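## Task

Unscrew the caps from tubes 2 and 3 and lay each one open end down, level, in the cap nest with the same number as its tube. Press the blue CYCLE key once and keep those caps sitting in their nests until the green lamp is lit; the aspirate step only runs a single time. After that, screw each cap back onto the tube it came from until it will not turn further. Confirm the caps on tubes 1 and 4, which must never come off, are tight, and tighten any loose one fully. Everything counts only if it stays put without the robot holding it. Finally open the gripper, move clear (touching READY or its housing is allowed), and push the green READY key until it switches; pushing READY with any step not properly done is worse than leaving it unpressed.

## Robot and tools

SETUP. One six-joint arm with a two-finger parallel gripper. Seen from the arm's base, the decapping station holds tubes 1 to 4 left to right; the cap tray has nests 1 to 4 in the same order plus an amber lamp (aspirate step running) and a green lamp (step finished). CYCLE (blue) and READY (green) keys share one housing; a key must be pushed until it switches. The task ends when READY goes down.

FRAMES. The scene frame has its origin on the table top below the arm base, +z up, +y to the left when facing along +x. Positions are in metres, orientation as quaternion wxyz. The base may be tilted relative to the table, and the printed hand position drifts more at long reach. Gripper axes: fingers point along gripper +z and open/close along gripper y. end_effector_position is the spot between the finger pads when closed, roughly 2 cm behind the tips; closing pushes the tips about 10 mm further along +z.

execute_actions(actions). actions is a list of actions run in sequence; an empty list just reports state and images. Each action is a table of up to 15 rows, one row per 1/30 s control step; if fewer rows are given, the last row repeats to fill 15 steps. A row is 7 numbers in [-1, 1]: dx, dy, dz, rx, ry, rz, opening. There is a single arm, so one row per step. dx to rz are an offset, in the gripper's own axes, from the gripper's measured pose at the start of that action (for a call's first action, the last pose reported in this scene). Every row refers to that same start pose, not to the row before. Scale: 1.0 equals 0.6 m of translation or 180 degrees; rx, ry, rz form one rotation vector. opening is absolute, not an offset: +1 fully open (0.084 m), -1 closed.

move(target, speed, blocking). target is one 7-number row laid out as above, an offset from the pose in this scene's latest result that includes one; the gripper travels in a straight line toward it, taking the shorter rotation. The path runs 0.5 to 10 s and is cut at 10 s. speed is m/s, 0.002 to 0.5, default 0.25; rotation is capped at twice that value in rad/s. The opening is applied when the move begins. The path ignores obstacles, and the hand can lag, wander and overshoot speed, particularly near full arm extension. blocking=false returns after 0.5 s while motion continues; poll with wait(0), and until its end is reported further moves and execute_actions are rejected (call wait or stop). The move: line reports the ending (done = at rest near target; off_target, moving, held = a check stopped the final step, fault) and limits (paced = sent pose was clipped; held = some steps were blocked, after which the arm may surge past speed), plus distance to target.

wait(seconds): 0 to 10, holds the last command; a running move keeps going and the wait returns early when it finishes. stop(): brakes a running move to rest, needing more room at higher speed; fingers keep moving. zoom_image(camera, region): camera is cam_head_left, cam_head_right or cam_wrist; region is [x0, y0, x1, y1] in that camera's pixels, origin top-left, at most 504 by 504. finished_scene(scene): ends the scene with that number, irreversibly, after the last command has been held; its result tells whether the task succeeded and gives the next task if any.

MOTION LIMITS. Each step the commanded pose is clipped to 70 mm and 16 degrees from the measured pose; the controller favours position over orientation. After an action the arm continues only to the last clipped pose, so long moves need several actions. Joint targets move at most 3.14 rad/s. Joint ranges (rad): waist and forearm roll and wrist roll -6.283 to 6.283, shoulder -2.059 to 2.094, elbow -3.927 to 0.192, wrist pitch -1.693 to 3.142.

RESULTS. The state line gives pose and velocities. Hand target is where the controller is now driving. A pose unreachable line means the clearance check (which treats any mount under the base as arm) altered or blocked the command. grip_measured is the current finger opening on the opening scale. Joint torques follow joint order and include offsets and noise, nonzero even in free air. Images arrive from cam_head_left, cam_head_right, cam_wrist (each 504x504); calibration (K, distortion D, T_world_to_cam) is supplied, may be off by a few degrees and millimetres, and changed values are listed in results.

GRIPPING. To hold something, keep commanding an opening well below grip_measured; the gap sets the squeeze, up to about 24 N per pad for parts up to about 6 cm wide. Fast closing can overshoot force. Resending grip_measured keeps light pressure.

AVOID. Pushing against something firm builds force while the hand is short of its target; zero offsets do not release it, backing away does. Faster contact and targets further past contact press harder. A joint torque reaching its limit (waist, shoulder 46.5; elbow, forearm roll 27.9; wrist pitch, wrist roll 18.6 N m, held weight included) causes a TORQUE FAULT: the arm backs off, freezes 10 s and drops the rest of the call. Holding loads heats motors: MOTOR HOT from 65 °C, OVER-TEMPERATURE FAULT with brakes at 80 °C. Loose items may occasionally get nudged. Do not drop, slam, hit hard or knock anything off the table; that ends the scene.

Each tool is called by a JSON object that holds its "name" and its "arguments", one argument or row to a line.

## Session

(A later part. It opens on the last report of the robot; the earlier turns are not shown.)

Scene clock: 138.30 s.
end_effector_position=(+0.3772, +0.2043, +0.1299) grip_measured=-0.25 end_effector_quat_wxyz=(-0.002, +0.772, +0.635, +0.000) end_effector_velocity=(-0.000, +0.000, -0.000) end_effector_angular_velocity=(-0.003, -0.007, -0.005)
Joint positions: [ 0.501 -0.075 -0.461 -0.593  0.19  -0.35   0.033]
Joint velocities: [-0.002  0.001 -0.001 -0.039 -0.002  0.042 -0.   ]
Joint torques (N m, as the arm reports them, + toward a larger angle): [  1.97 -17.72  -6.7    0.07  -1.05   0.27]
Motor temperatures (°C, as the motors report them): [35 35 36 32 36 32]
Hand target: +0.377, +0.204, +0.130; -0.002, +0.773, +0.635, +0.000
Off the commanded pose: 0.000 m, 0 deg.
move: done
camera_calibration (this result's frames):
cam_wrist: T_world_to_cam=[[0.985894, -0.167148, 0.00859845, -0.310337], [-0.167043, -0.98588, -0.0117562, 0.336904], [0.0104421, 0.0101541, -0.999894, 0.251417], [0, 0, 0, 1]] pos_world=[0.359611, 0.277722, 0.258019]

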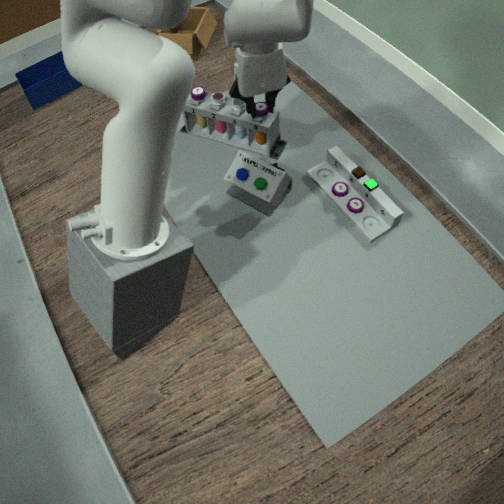

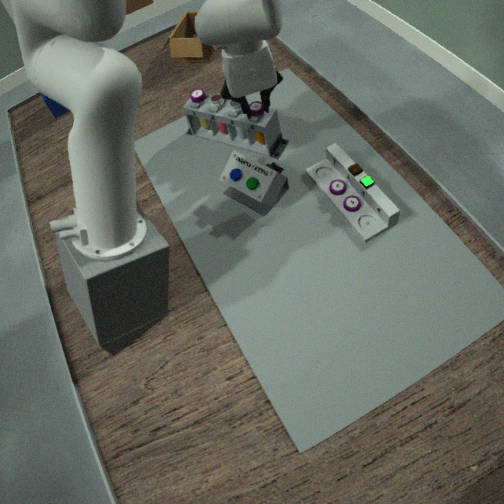

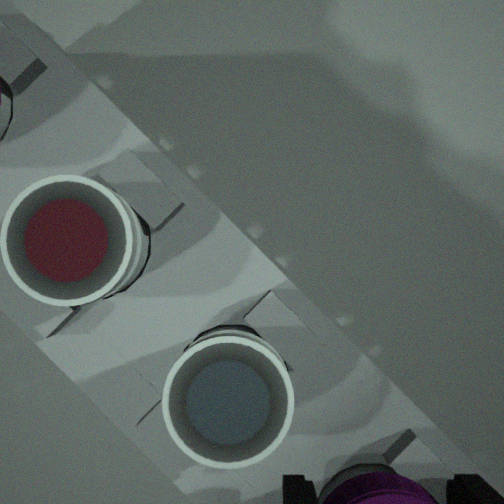

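{"name": "move", "arguments": {
  "target": [0,0,0,0,0,0.75,-0.6],
  "speed": 0.5
}}

{"name": "move", "arguments": {
  "target": [0,0,0,0,0,0,0]
}}

{"name": "move", "arguments": {
  "target": [0,0,-0.08,0,0,0,0],
  "speed": 0.1
}}

{"name": "move", "arguments": {
  "target": [-0.26,0,0,0,0,0,0],
  "speed": 0.2
}}

Scene clock: 144.20 s.
end_effector_position=(+0.3771, +0.2043, +0.1299) grip_measured=-0.25 end_effector_quat_wxyz=(-0.001, +0.882, -0.470, -0.002) end_effector_velocity=(+0.000, +0.001, +0.000) end_effector_angular_velocity=(-0.004, -0.008, -0.003)
Joint positions: [ 0.501 -0.075 -0.461 -0.59   0.19   2.003  0.033]
Joint velocities: [-0.001 -0.    -0.002 -0.041  0.     0.043  0.   ]
Joint torques (N m, as the arm reports them, + toward a larger angle): [  2.96 -19.33 -10.78   0.25  -2.83   0.26]
Motor temperatures (°C, as the motors report them): [35 35 36 32 36 32]
Hand target: +0.377, +0.204, +0.130; -0.001, +0.882, -0.471, -0.002
Off the commanded pose: 0.000 m, 0 deg.
move: done
camera_calibration (this result's frames):
cam_wrist: T_world_to_cam=[[-0.814951, -0.579406, 0.0120198, 0.452638], [-0.579473, 0.814987, -0.0028104, 0.123333], [-0.00816763, -0.0092555, -0.999924, 0.262417], [0, 0, 0, 1]] pos_world=[0.442489, 0.164175, 0.257303]

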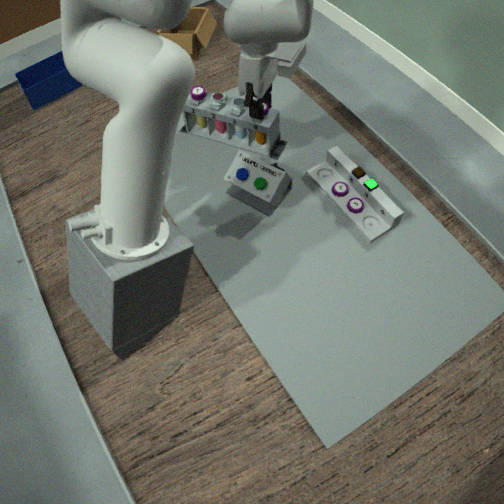

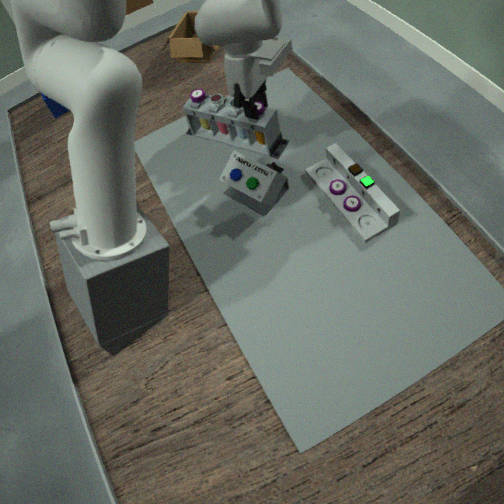

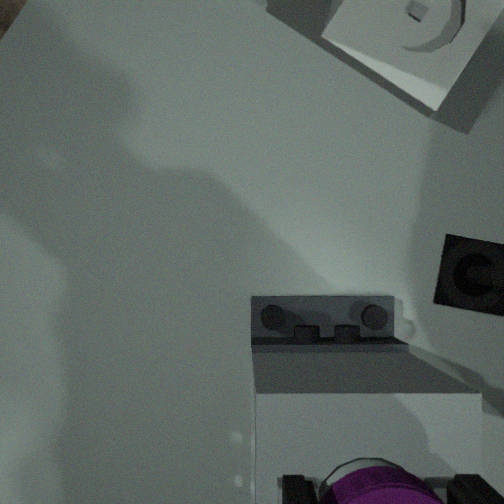

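Scene clock: 144.70 s.
end_effector_position=(+0.3772, +0.2044, +0.1300) grip_measured=-0.01 end_effector_quat_wxyz=(-0.001, +0.882, -0.470, -0.002) end_effector_velocity=(-0.001, -0.001, -0.001) end_effector_angular_velocity=(-0.002, +0.002, +0.000)
Joint positions: [ 0.501 -0.075 -0.461 -0.59   0.19   2.003  0.044]
Joint velocities: [-0.001  0.     0.001 -0.     0.002 -0.     0.   ]
Joint torques (N m, as the arm reports them, + toward a larger angle): [  2.62 -18.39  -7.64  -0.25  -1.48   0.07]
Motor temperatures (°C, as the motors report them): [35 35 36 32 36 32]
Hand target: +0.377, +0.204, +0.130; -0.001, +0.882, -0.470, -0.002
Off the commanded pose: 0.000 m, 0 deg.
move: done
camera_calibration (this result's frames):
cam_wrist: T_world_to_cam=[[-0.814998, -0.579348, 0.0115561, 0.452899], [-0.579411, 0.815031, -0.00275846, 0.12329], [-0.00782045, -0.00894385, -0.999929, 0.262307], [0, 0, 0, 1]] pos_world=[0.442598, 0.164247, 0.257395]

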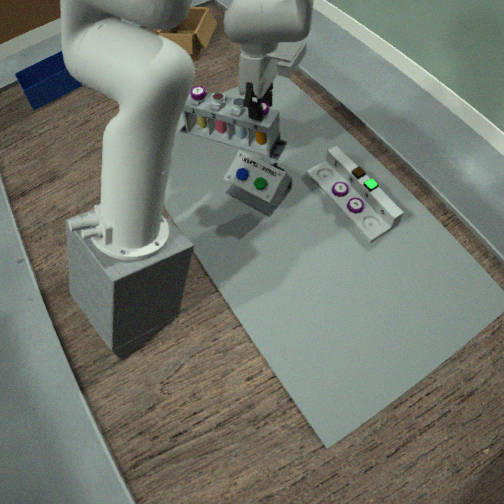

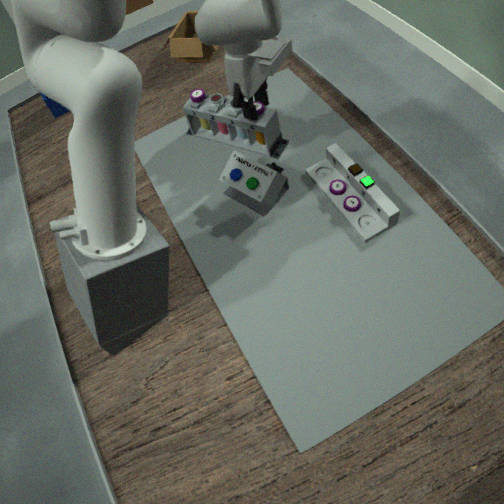

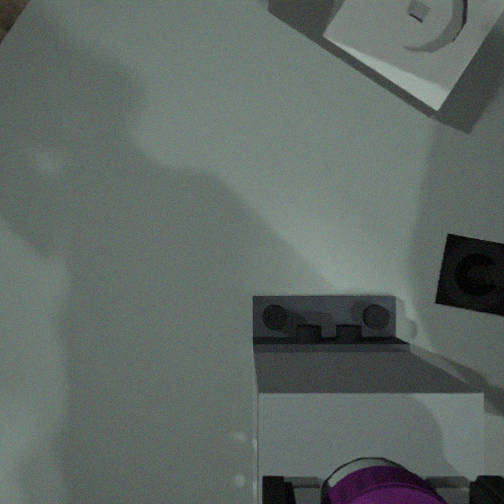

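Scene clock: 145.53 s.
end_effector_position=(+0.3771, +0.2042, +0.1778) grip_measured=-0.01 end_effector_quat_wxyz=(-0.001, +0.882, -0.470, -0.003) end_effector_velocity=(+0.000, +0.000, +0.000) end_effector_angular_velocity=(+0.000, +0.001, +0.001)
Joint positions: [ 0.563 -0.278 -0.414 -0.386  0.345  1.845  0.044]
Joint velocities: [ 0.001 -0.001 -0.001  0.004  0.002 -0.003  0.   ]
Joint torques (N m, as the arm reports them, + toward a larger angle): [  2.25 -16.42 -10.33  -0.27  -1.43   0.04]
Motor temperatures (°C, as the motors report them): [35 35 36 32 36 32]
Hand target: +0.377, +0.204, +0.178; -0.001, +0.882, -0.470, -0.003
Off the commanded pose: 0.000 m, 0 deg.
move: done
camera_calibration (this result's frames):
cam_wrist: T_world_to_cam=[[-0.81491, -0.579457, 0.0122998, 0.451981], [-0.579524, 0.814951, -0.0024762, 0.12353], [-0.0085889, -0.00914592, -0.999921, 0.310379], [0, 0, 0, 1]] pos_world=[0.442578, 0.164071, 0.305101]

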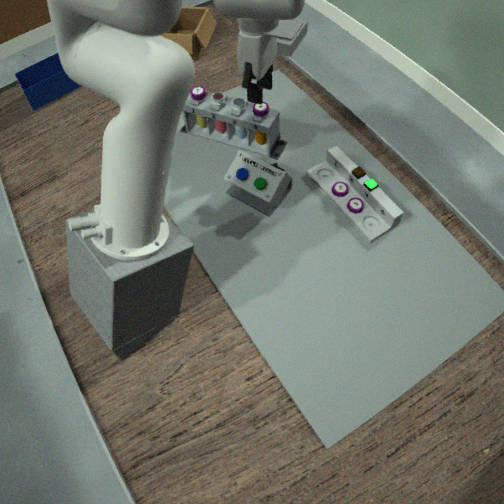

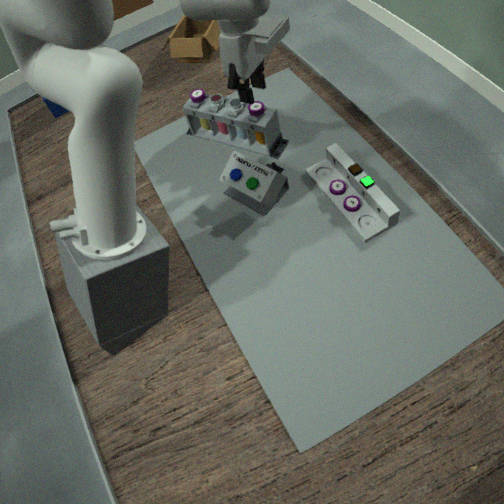

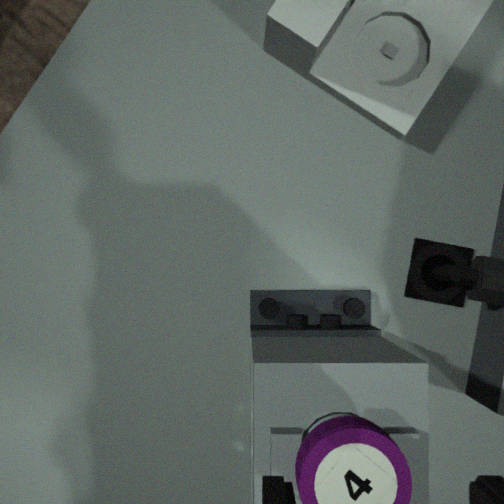

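Scene clock: 146.70 s.
end_effector_position=(+0.2896, +0.3337, +0.1784) grip_measured=-0.01 end_effector_quat_wxyz=(-0.001, +0.882, -0.471, -0.004) end_effector_velocity=(+0.000, +0.001, +0.000) end_effector_angular_velocity=(-0.001, -0.003, -0.002)
Joint positions: [ 0.974 -0.101 -0.558 -0.638  0.447  2.465  0.044]
Joint velocities: [ 0.002  0.    -0.002 -0.005  0.003  0.008  0.   ]
Joint torques (N m, as the arm reports them, + toward a larger angle): [  5.   -18.23 -10.51  -0.22  -1.5    0.03]
Motor temperatures (°C, as the motors report them): [35 35 36 32 36 32]
Hand target: +0.289, +0.334, +0.178; -0.001, +0.882, -0.471, -0.004
Off the commanded pose: 0.001 m, 0 deg.
move: done
camera_calibration (this result's frames):
cam_wrist: T_world_to_cam=[[-0.815411, -0.578702, 0.0144434, 0.455244], [-0.578764, 0.815495, -0.000146145, -0.0335374], [-0.0116939, -0.00847847, -0.999896, 0.312166], [0, 0, 0, 1]] pos_world=[0.355451, 0.293446, 0.305553]

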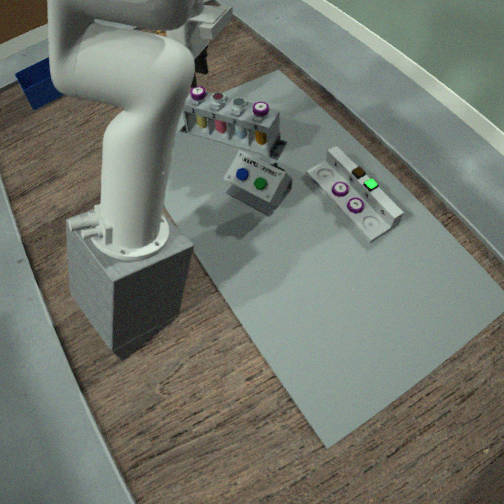

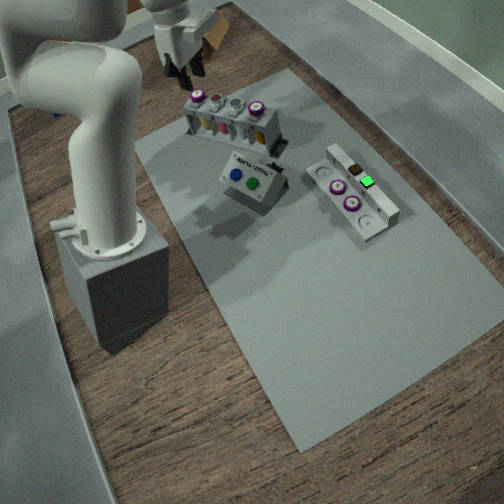

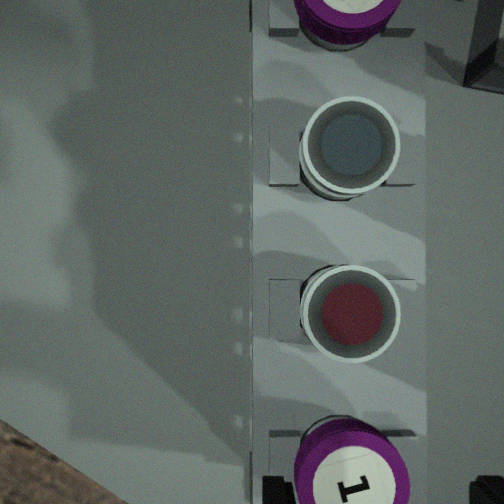

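{"name": "move", "arguments": {
  "target": [0.0005,0,0.081,0,0,0,0],
  "speed": 0.06
}}

{"name": "move", "arguments": {
  "target": [0,0,0,0,0,0,-0.6]
}}

{"name": "move", "arguments": {
  "target": [0,0,0,0,0,0.3,-0.6],
  "speed": 0.5
}}

{"name": "move", "arguments": {
  "target": [0,0,0.001,0,0,0.7,-0.6],
  "speed": 0.5
}}

{"name": "move", "arguments": {
  "target": [0,0,0,0,0,0,0]
}}

{"name": "move", "arguments": {
  "target": [0,0,-0.08,0,0,0,0],
  "speed": 0.1
}}

Scene clock: 151.90 s.
end_effector_position=(+0.2897, +0.3337, +0.1300) grip_measured=-0.01 end_effector_quat_wxyz=(-0.001, +0.882, -0.471, -0.004) end_effector_velocity=(+0.001, +0.001, +0.000) end_effector_angular_velocity=(+0.002, -0.003, -0.001)
Joint positions: [ 0.906  0.074 -0.608 -0.83   0.329  2.612  0.044]
Joint velocities: [-0.001 -0.    -0.001 -0.006 -0.001  0.005  0.   ]
Joint torques (N m, as the arm reports them, + toward a larger angle): [  5.17 -19.92  -8.19  -0.18  -1.42   0.16]
Motor temperatures (°C, as the motors report them): [35 35 36 32 36 32]
Hand target: +0.290, +0.334, +0.130; -0.001, +0.882, -0.471, -0.004
Off the commanded pose: 0.000 m, 0 deg.
move: done
camera_calibration (this result's frames):
cam_wrist: T_world_to_cam=[[-0.815502, -0.578582, 0.0141113, 0.45599], [-0.578643, 0.815581, -0.000294193, -0.0335216], [-0.0113387, -0.00840533, -0.9999, 0.263581], [0, 0, 0, 1]] pos_world=[0.355453, 0.293383, 0.257111]

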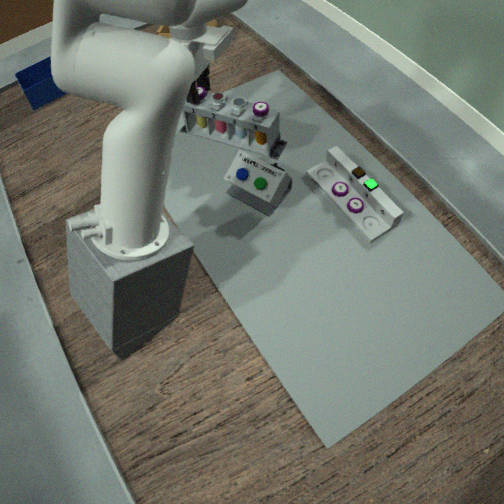

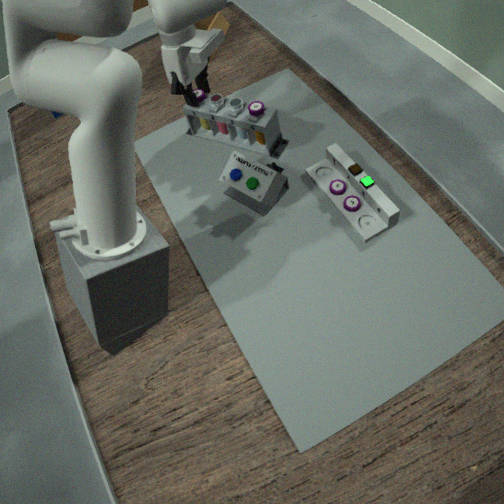

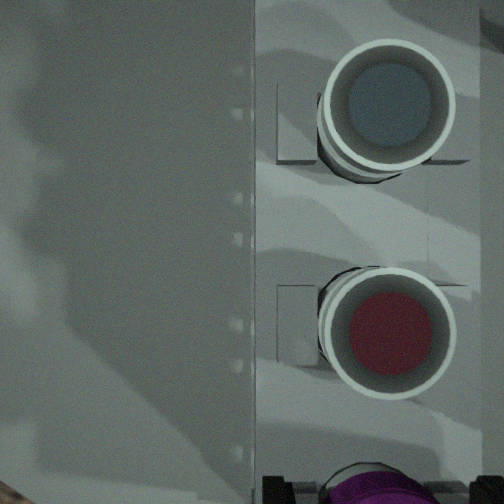

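Scene clock: 152.40 s.
end_effector_position=(+0.2897, +0.3337, +0.1300) grip_measured=-0.25 end_effector_quat_wxyz=(-0.001, +0.882, -0.471, -0.004) end_effector_velocity=(+0.000, +0.000, +0.000) end_effector_angular_velocity=(+0.001, -0.000, +0.001)
Joint positions: [ 0.906  0.074 -0.608 -0.83   0.329  2.612  0.033]
Joint velocities: [ 0.    -0.001 -0.    -0.001 -0.001 -0.     0.   ]
Joint torques (N m, as the arm reports them, + toward a larger angle): [  5.49 -19.46  -8.18  -0.24  -1.49   0.05]
Motor temperatures (°C, as the motors report them): [35 35 36 32 36 32]
Hand target: +0.290, +0.334, +0.130; -0.001, +0.882, -0.471, -0.004
Off the commanded pose: 0.000 m, 0 deg.
move: done
camera_calibration (this result's frames):
cam_wrist: T_world_to_cam=[[-0.815516, -0.578567, 0.0139452, 0.456073], [-0.578626, 0.815593, -0.000251458, -0.0335468], [-0.0112281, -0.00827413, -0.999903, 0.263567], [0, 0, 0, 1]] pos_world=[0.355483, 0.29341, 0.257173]

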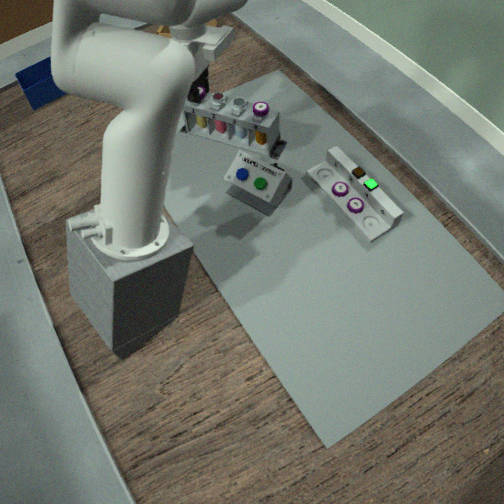

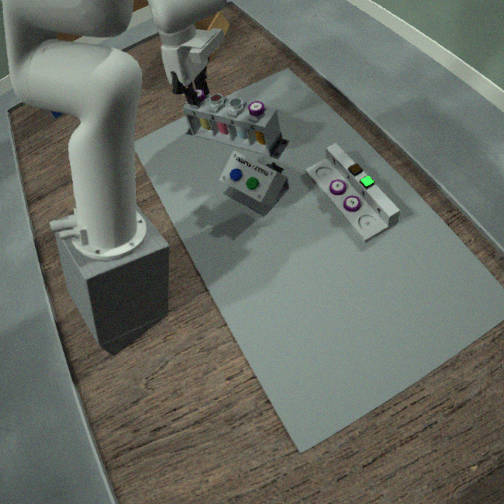

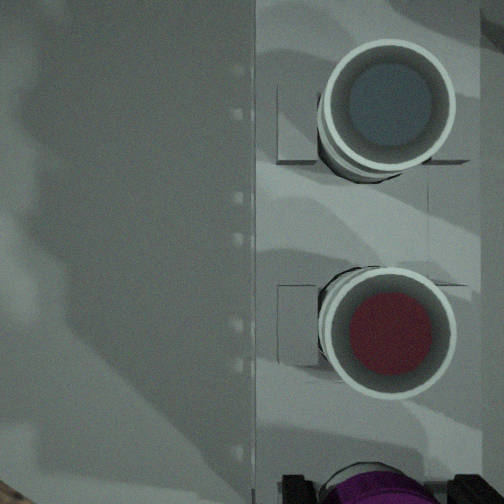

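Scene clock: 153.87 s.
end_effector_position=(+0.2894, +0.3337, +0.1300) grip_measured=-0.25 end_effector_quat_wxyz=(-0.001, -0.573, +0.820, +0.004) end_effector_velocity=(+0.000, -0.000, +0.000) end_effector_angular_velocity=(+0.000, -0.005, -0.005)
Joint positions: [ 0.906  0.074 -0.608 -0.829  0.329  3.553  0.033]
Joint velocities: [-0.    -0.     0.    -0.014 -0.     0.018  0.   ]
Joint torques (N m, as the arm reports them, + toward a larger angle): [  3.71 -20.41  -9.61   0.1   -1.27   0.25]
Motor temperatures (°C, as the motors report them): [35 35 36 32 36 32]
Hand target: +0.290, +0.334, +0.130; -0.001, -0.572, +0.820, +0.004
Off the commanded pose: 0.000 m, 0 deg.
move: done
camera_calibration (this result's frames):
cam_wrist: T_world_to_cam=[[-0.947526, 0.319045, 0.0201321, 0.193706], [0.318997, 0.947739, -0.00559799, -0.336869], [-0.020866, 0.00111784, -0.999782, 0.263134], [0, 0, 0, 1]] pos_world=[0.296492, 0.257169, 0.257291]

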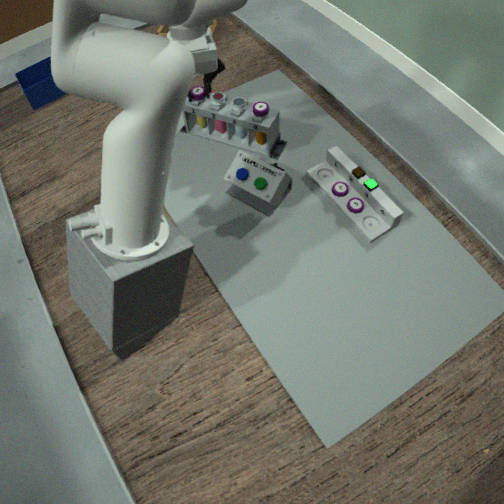

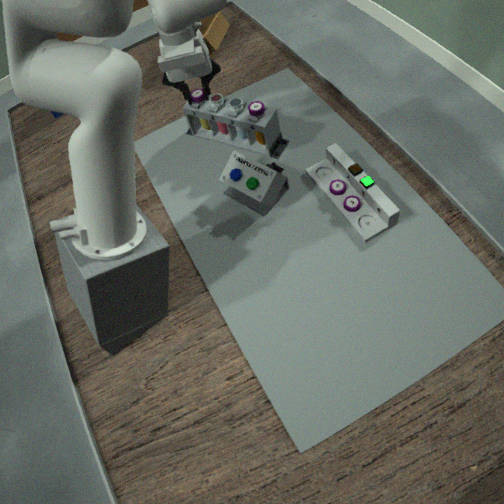

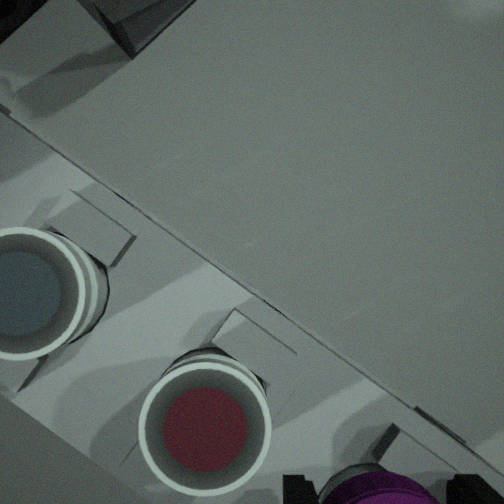

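Scene clock: 156.60 s.
end_effector_position=(+0.2895, +0.3337, +0.1294) grip_measured=-0.25 end_effector_quat_wxyz=(-0.004, +0.470, +0.882, +0.001) end_effector_velocity=(-0.000, +0.000, +0.000) end_effector_angular_velocity=(+0.001, -0.003, -0.003)
Joint positions: [ 0.905  0.077 -0.609 -0.831  0.327  5.754  0.033]
Joint velocities: [ 0.    -0.     0.    -0.01  -0.001  0.013  0.   ]
Joint torques (N m, as the arm reports them, + toward a larger angle): [  4.05 -18.28  -5.74   0.    -0.48   0.34]
Motor temperatures (°C, as the motors report them): [35 35 36 32 36 32]
Hand target: +0.289, +0.334, +0.129; -0.004, +0.471, +0.882, +0.001
Off the commanded pose: 0.000 m, 0 deg.
move: done
camera_calibration (this result's frames):
cam_wrist: T_world_to_cam=[[0.815117, 0.579226, 0.00897378, -0.401883], [0.579291, -0.814951, -0.0166558, 0.177392], [-0.00233427, 0.0187748, -0.999821, 0.25133], [0, 0, 0, 1]] pos_world=[0.225407, 0.372628, 0.257846]

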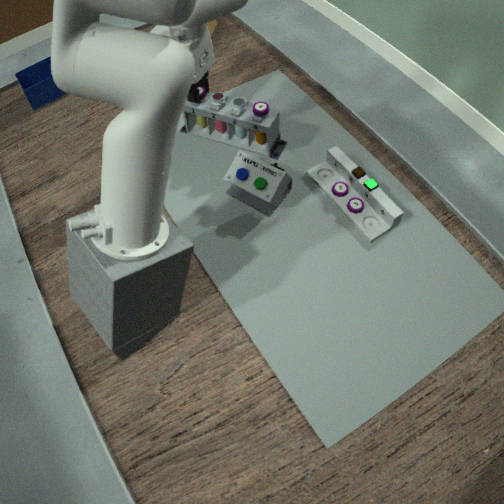

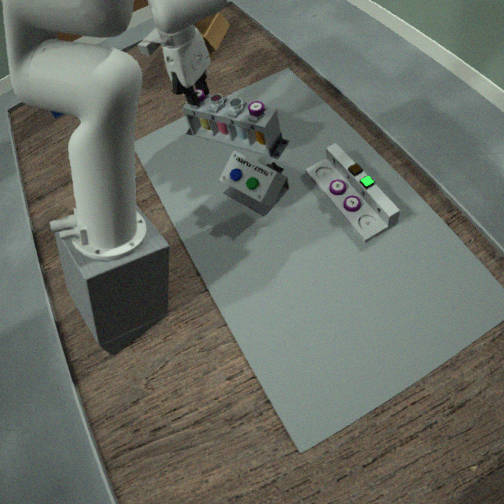

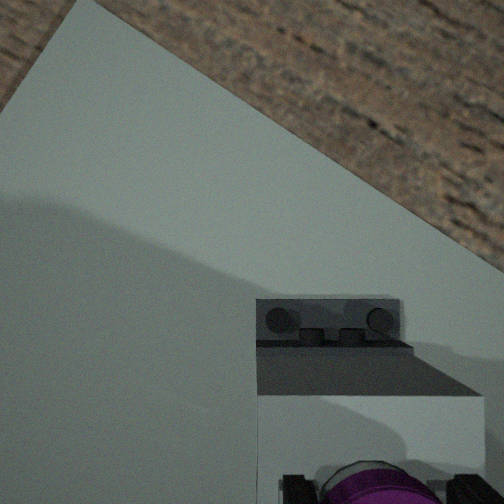

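Scene clock: 157.10 s.
end_effector_position=(+0.2894, +0.3336, +0.1293) grip_measured=-0.01 end_effector_quat_wxyz=(-0.004, +0.471, +0.882, +0.000) end_effector_velocity=(+0.000, +0.001, +0.001) end_effector_angular_velocity=(+0.003, -0.001, +0.002)
Joint positions: [ 0.905  0.077 -0.609 -0.831  0.327  5.754  0.044]
Joint velocities: [ 0.002 -0.001 -0.001 -0.001 -0.001  0.    -0.   ]
Joint torques (N m, as the arm reports them, + toward a larger angle): [  5.45 -19.93  -8.29  -0.21  -1.56   0.11]
Motor temperatures (°C, as the motors report them): [35 35 36 32 36 32]
Hand target: +0.289, +0.334, +0.129; -0.004, +0.470, +0.882, +0.001
Off the commanded pose: 0.000 m, 0 deg.
move: done
camera_calibration (this result's frames):
cam_wrist: T_world_to_cam=[[0.815174, 0.579152, 0.00860214, -0.401673], [0.57921, -0.815012, -0.0164502, 0.177327], [-0.00251629, 0.0183922, -0.999828, 0.251423], [0, 0, 0, 1]] pos_world=[0.225356, 0.372529, 0.257752]

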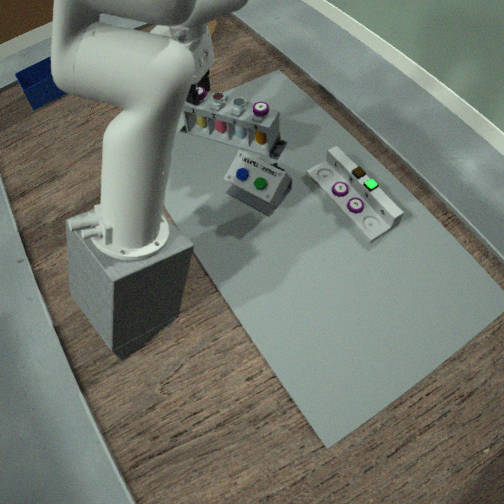

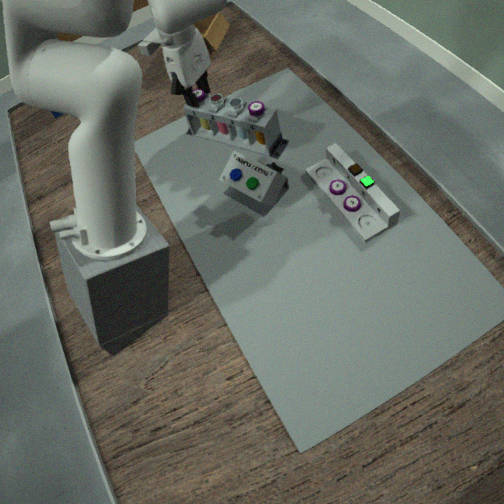

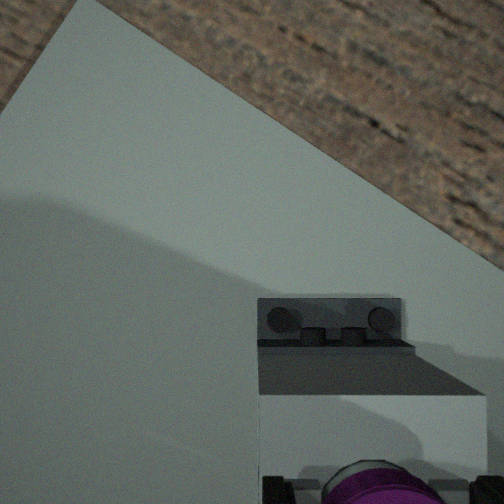

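Scene clock: 157.93 s.
end_effector_position=(+0.2895, +0.3332, +0.1771) grip_measured=-0.01 end_effector_quat_wxyz=(-0.005, +0.470, +0.882, +0.000) end_effector_velocity=(+0.001, +0.000, +0.001) end_effector_angular_velocity=(+0.000, -0.000, -0.001)
Joint positions: [ 0.971 -0.097 -0.558 -0.64   0.444  5.607  0.044]
Joint velocities: [-0.    -0.001 -0.001  0.003  0.001 -0.002  0.   ]
Joint torques (N m, as the arm reports them, + toward a larger angle): [  4.82 -18.38 -10.39  -0.23  -1.52   0.1 ]
Motor temperatures (°C, as the motors report them): [35 35 36 32 36 32]
Hand target: +0.290, +0.334, +0.177; -0.005, +0.470, +0.882, +0.001
Off the commanded pose: 0.000 m, 0 deg.
move: done
camera_calibration (this result's frames):
cam_wrist: T_world_to_cam=[[0.815045, 0.579344, 0.00789133, -0.401857], [0.57939, -0.814885, -0.0164128, 0.177713], [-0.00307816, 0.0179493, -0.999834, 0.299456], [0, 0, 0, 1]] pos_world=[0.225488, 0.372254, 0.305495]

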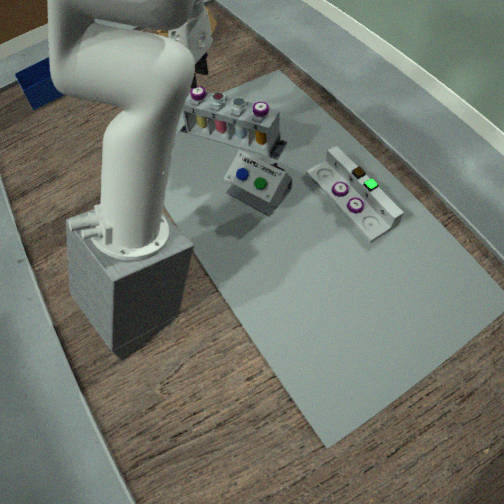

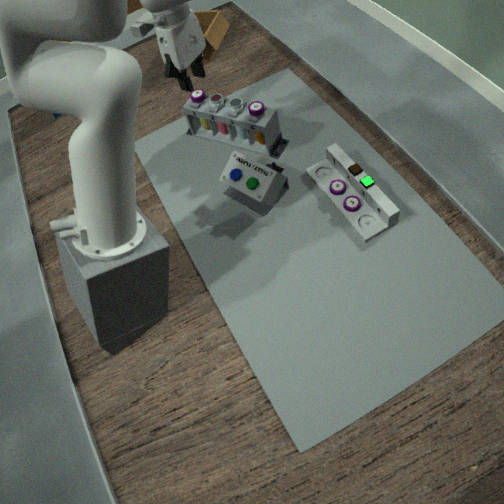

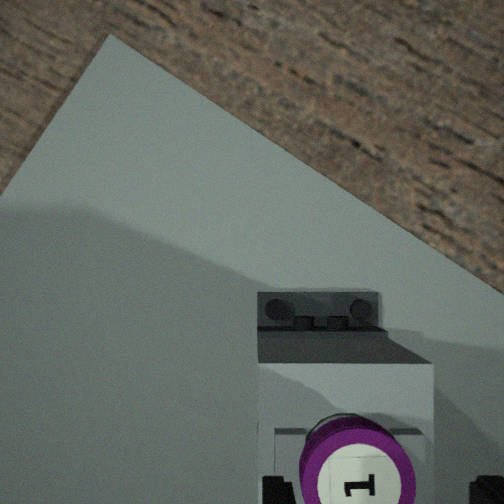

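{"name": "move", "arguments": {
  "target": [0,0,0,0,0,-0.8,-0.05],
  "speed": 0.5
}}

{"name": "move", "arguments": {
  "target": [0,0,0,0,0,-0.8,-0.05],
  "speed": 0.5
}}

{"name": "move", "arguments": {
  "target": [-0.3,0.555,0,0,0,-0.717,-0.05],
  "speed": 0.5
}}

Scene clock: 165.63 s.
end_effector_position=(+0.2895, +0.3332, +0.1770) grip_measured=-0.06 end_effector_quat_wxyz=(+0.001, +0.694, -0.720, -0.004) end_effector_velocity=(-0.000, -0.000, -0.000) end_effector_angular_velocity=(-0.000, +0.003, +0.005)
Joint positions: [ 0.971 -0.097 -0.558 -0.64   0.444  3.094  0.041]
Joint velocities: [ 0.     0.    -0.     0.007  0.001 -0.01   0.   ]
Joint torques (N m, as the arm reports them, + toward a larger angle): [  4.91 -18.25 -10.23  -0.32  -1.44   0.04]
Motor temperatures (°C, as the motors report them): [35 35 36 32 36 32]
Hand target: +0.289, +0.333, +0.177; +0.001, +0.694, -0.720, -0.004
Off the commanded pose: 0.000 m, 0 deg.
move: done
camera_calibration (this result's frames):
cam_wrist: T_world_to_cam=[[-0.999751, 0.0106482, 0.0196234, 0.310896], [0.0105734, 0.999936, -0.00391068, -0.264624], [-0.0196638, -0.00370222, -0.9998, 0.311462], [0, 0, 0, 1]] pos_world=[0.319741, 0.262449, 0.304264]

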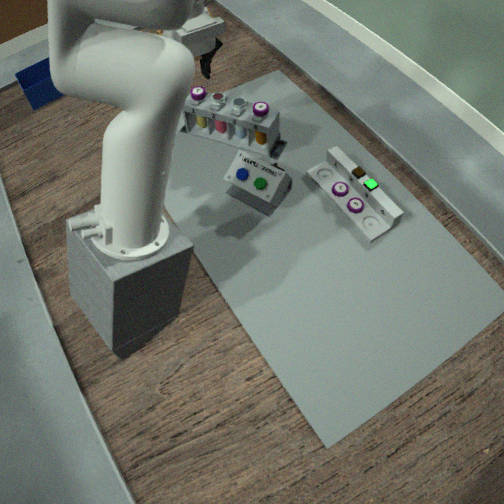

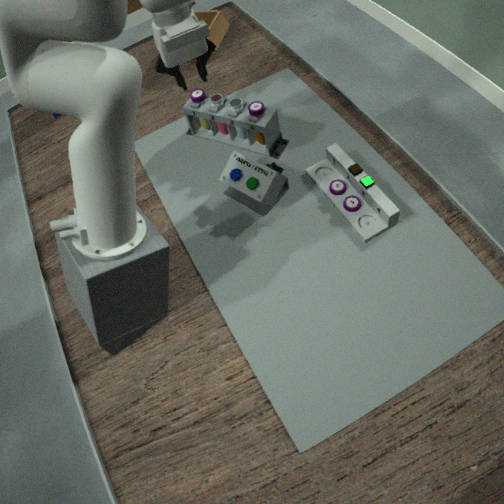

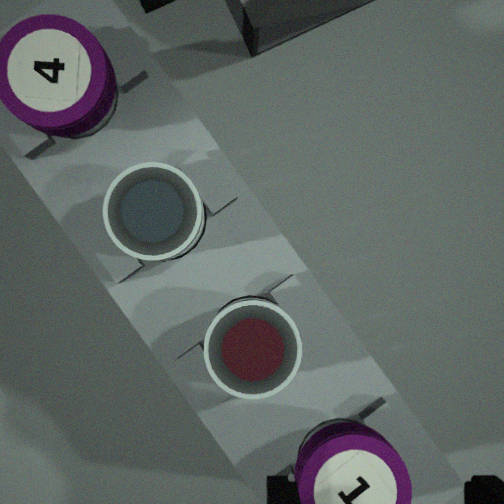

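Scene clock: 168.67 s.
end_effector_position=(+0.2895, +0.3332, +0.1770) grip_measured=-0.06 end_effector_quat_wxyz=(-0.004, +0.899, +0.437, -0.002) end_effector_velocity=(-0.000, +0.000, -0.000) end_effector_angular_velocity=(+0.001, +0.003, +0.004)
Joint positions: [ 0.971 -0.097 -0.558 -0.641  0.444  0.582  0.041]
Joint velocities: [-0.     0.    -0.     0.007 -0.001 -0.01  -0.   ]
Joint torques (N m, as the arm reports them, + toward a larger angle): [  5.07 -18.5  -10.34  -0.26  -1.56   0.18]
Motor temperatures (°C, as the motors report them): [35 35 37 32 36 32]
Hand target: +0.289, +0.333, +0.177; -0.004, +0.899, +0.437, -0.003
Off the commanded pose: 0.000 m, 0 deg.
move: done
camera_calibration (this result's frames):
cam_wrist: T_world_to_cam=[[0.802411, -0.596764, 0.00308707, -0.0054203], [-0.596733, -0.802407, -0.00723923, 0.512372], [0.0067972, 0.00396669, -0.999969, 0.301274], [0, 0, 0, 1]] pos_world=[0.308051, 0.406701, 0.304991]

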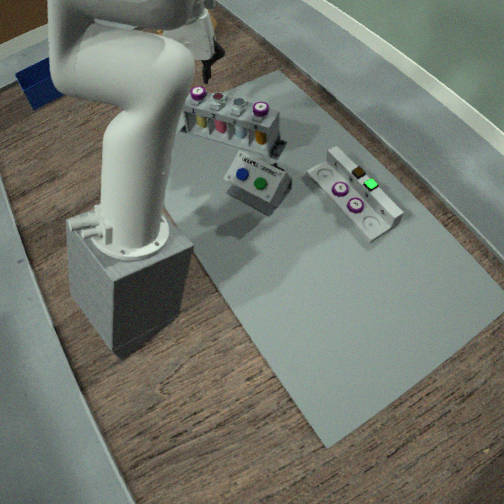

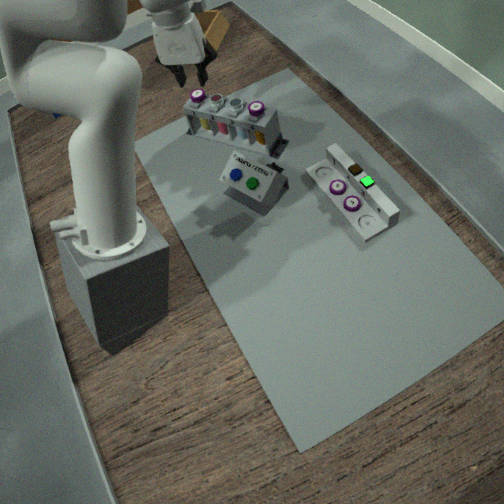

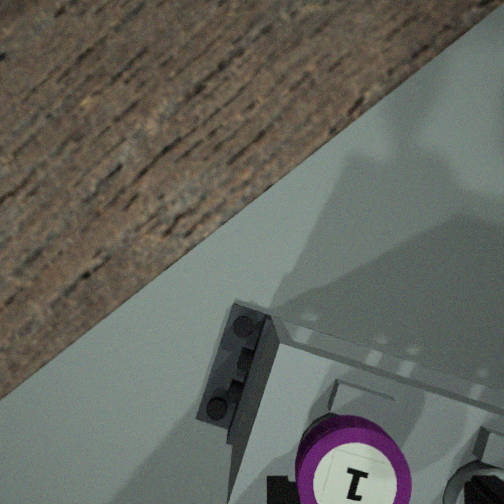

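Scene clock: 171.73 s.
end_effector_position=(+0.4414, -0.0153, +0.1761) grip_measured=-0.06 end_effector_quat_wxyz=(-0.001, -0.008, +1.000, -0.001) end_effector_velocity=(+0.000, -0.000, +0.000) end_effector_angular_velocity=(+0.005, -0.000, +0.002)
Joint positions: [-0.014 -0.269 -0.439  0.257  0.335 -3.437  0.041]
Joint velocities: [-0.002  0.    -0.002  0.015  0.003 -0.017 -0.   ]
Joint torques (N m, as the arm reports them, + toward a larger angle): [ -0.71 -16.62 -10.08  -0.32  -1.5    0.08]
Motor temperatures (°C, as the motors report them): [35 35 37 32 36 32]
Hand target: +0.441, -0.015, +0.176; -0.001, -0.008, +1.000, -0.000
Off the commanded pose: 0.003 m, 0 deg.
move: done
camera_calibration (this result's frames):
cam_wrist: T_world_to_cam=[[-0.0434262, 0.998998, 0.0108298, 0.0610911], [0.998996, 0.0435404, -0.0105416, -0.367434], [-0.0110026, 0.0103612, -0.999886, 0.308571], [0, 0, 0, 1]] pos_world=[0.373113, -0.0482289, 0.304]

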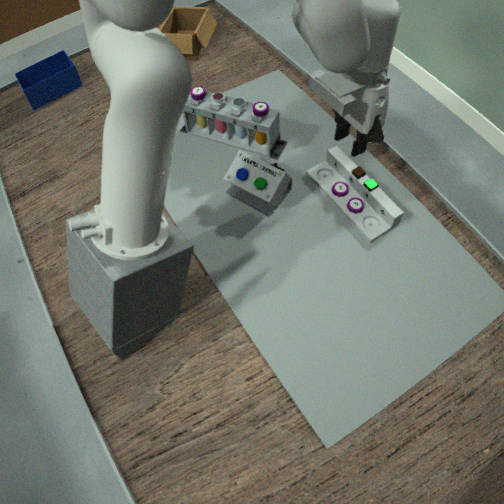

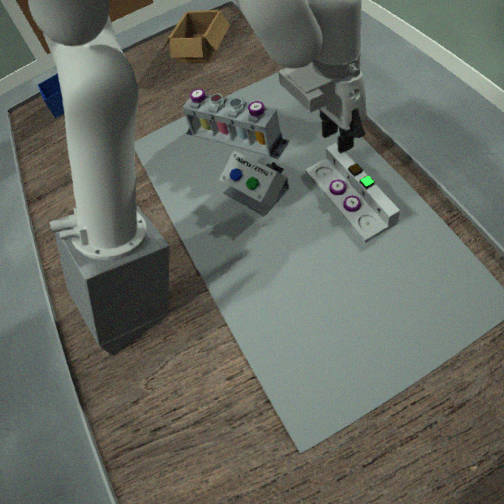

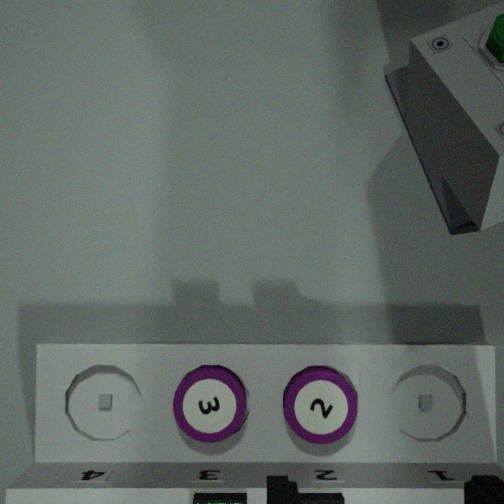

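{"name": "move", "arguments": {
  "target": [0,0.0025,0.18,0,0,0,-0.05],
  "speed": 0.06
}}

{"name": "move", "arguments": {
  "target": [0,0,0.054,0,0,0,-0.05],
  "speed": 0.025
}}

Scene clock: 175.70 s.
end_effector_position=(+0.4406, -0.0143, +0.0681) grip_measured=-0.06 end_effector_quat_wxyz=(-0.002, -0.008, +1.000, -0.002) end_effector_velocity=(-0.000, -0.000, -0.000) end_effector_angular_velocity=(+0.009, -0.013, +0.002)
Joint positions: [ 0.121  0.187 -0.602  0.838  0.041 -3.906  0.041]
Joint velocities: [ 0.014  0.006 -0.014  0.145 -0.002 -0.133 -0.   ]
Joint torques (N m, as the arm reports them, + toward a larger angle): [ -0.76 -20.71  -4.84  -0.55  -1.52   0.18]
Motor temperatures (°C, as the motors report them): [35 35 37 32 36 32]
Hand target: +0.440, -0.014, +0.068; -0.002, -0.008, +1.000, -0.002
Off the commanded pose: 0.001 m, 0 deg.
move: done
camera_calibration (this result's frames):
cam_wrist: T_world_to_cam=[[-0.0428927, 0.999047, 0.0080834, 0.0611602], [0.998996, 0.0429922, -0.0125613, -0.36772], [-0.0128968, 0.0075365, -0.999888, 0.201436], [0, 0, 0, 1]] pos_world=[0.372572, -0.0468109, 0.1963]

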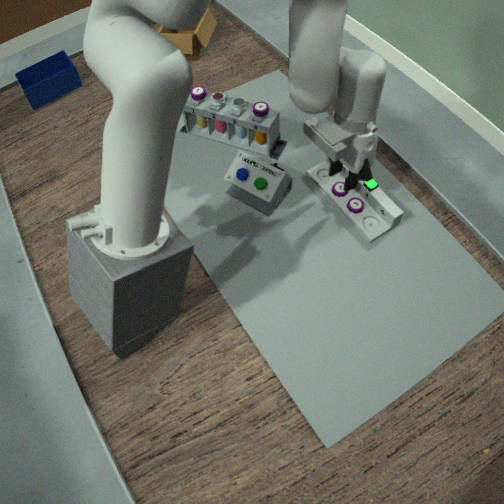

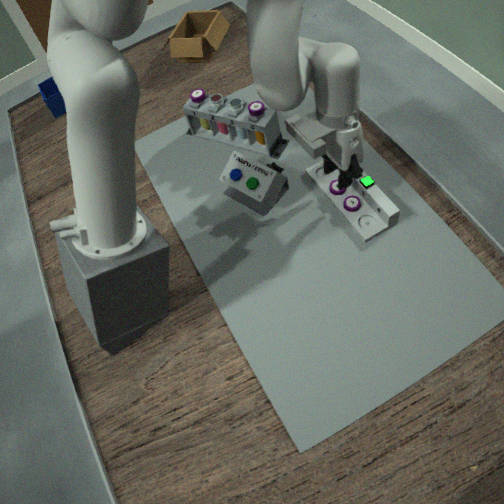

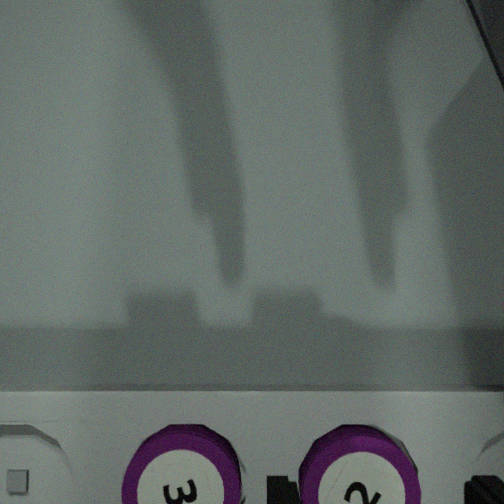

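Scene clock: 177.27 s.
end_effector_position=(+0.4402, -0.0144, +0.0358) grip_measured=-0.06 end_effector_quat_wxyz=(-0.003, -0.008, +1.000, -0.002) end_effector_velocity=(+0.001, +0.000, -0.000) end_effector_angular_velocity=(+0.003, -0.007, +0.002)
Joint positions: [ 0.161  0.328 -0.721  1.187  0.016 -4.217  0.041]
Joint velocities: [ 0.004  0.003 -0.009  0.057  0.    -0.055  0.   ]
Joint torques (N m, as the arm reports them, + toward a larger angle): [ -0.81 -22.01  -3.86  -0.38  -1.55   0.13]
Motor temperatures (°C, as the motors report them): [35 35 36 32 36 32]
Hand target: +0.440, -0.014, +0.036; -0.003, -0.008, +1.000, -0.002
Off the commanded pose: 0.000 m, 0 deg.
move: done
camera_calibration (this result's frames):
cam_wrist: T_world_to_cam=[[-0.0427745, 0.999057, 0.00745285, 0.0614808], [0.998984, 0.0428749, -0.0138698, -0.367656], [-0.0141763, 0.00685201, -0.999876, 0.169627], [0, 0, 0, 1]] pos_world=[0.372317, -0.0468219, 0.164048]

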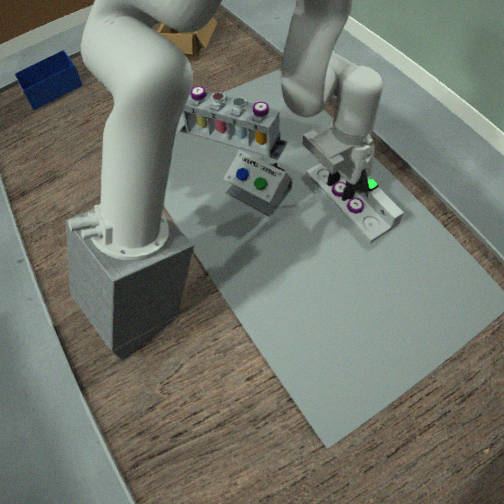

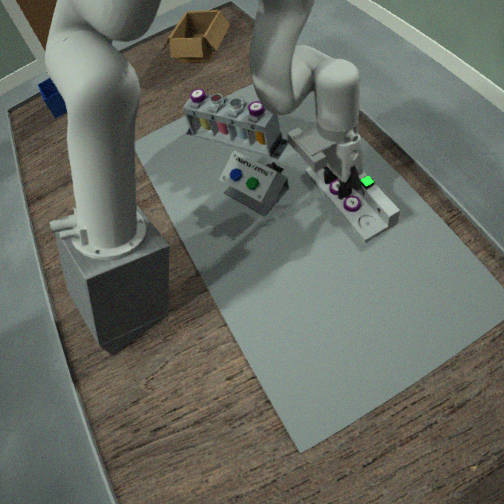

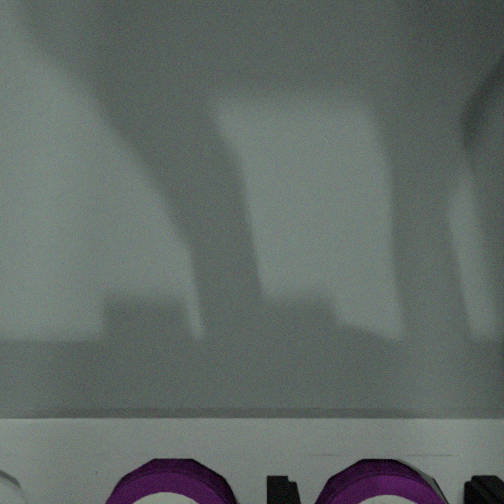

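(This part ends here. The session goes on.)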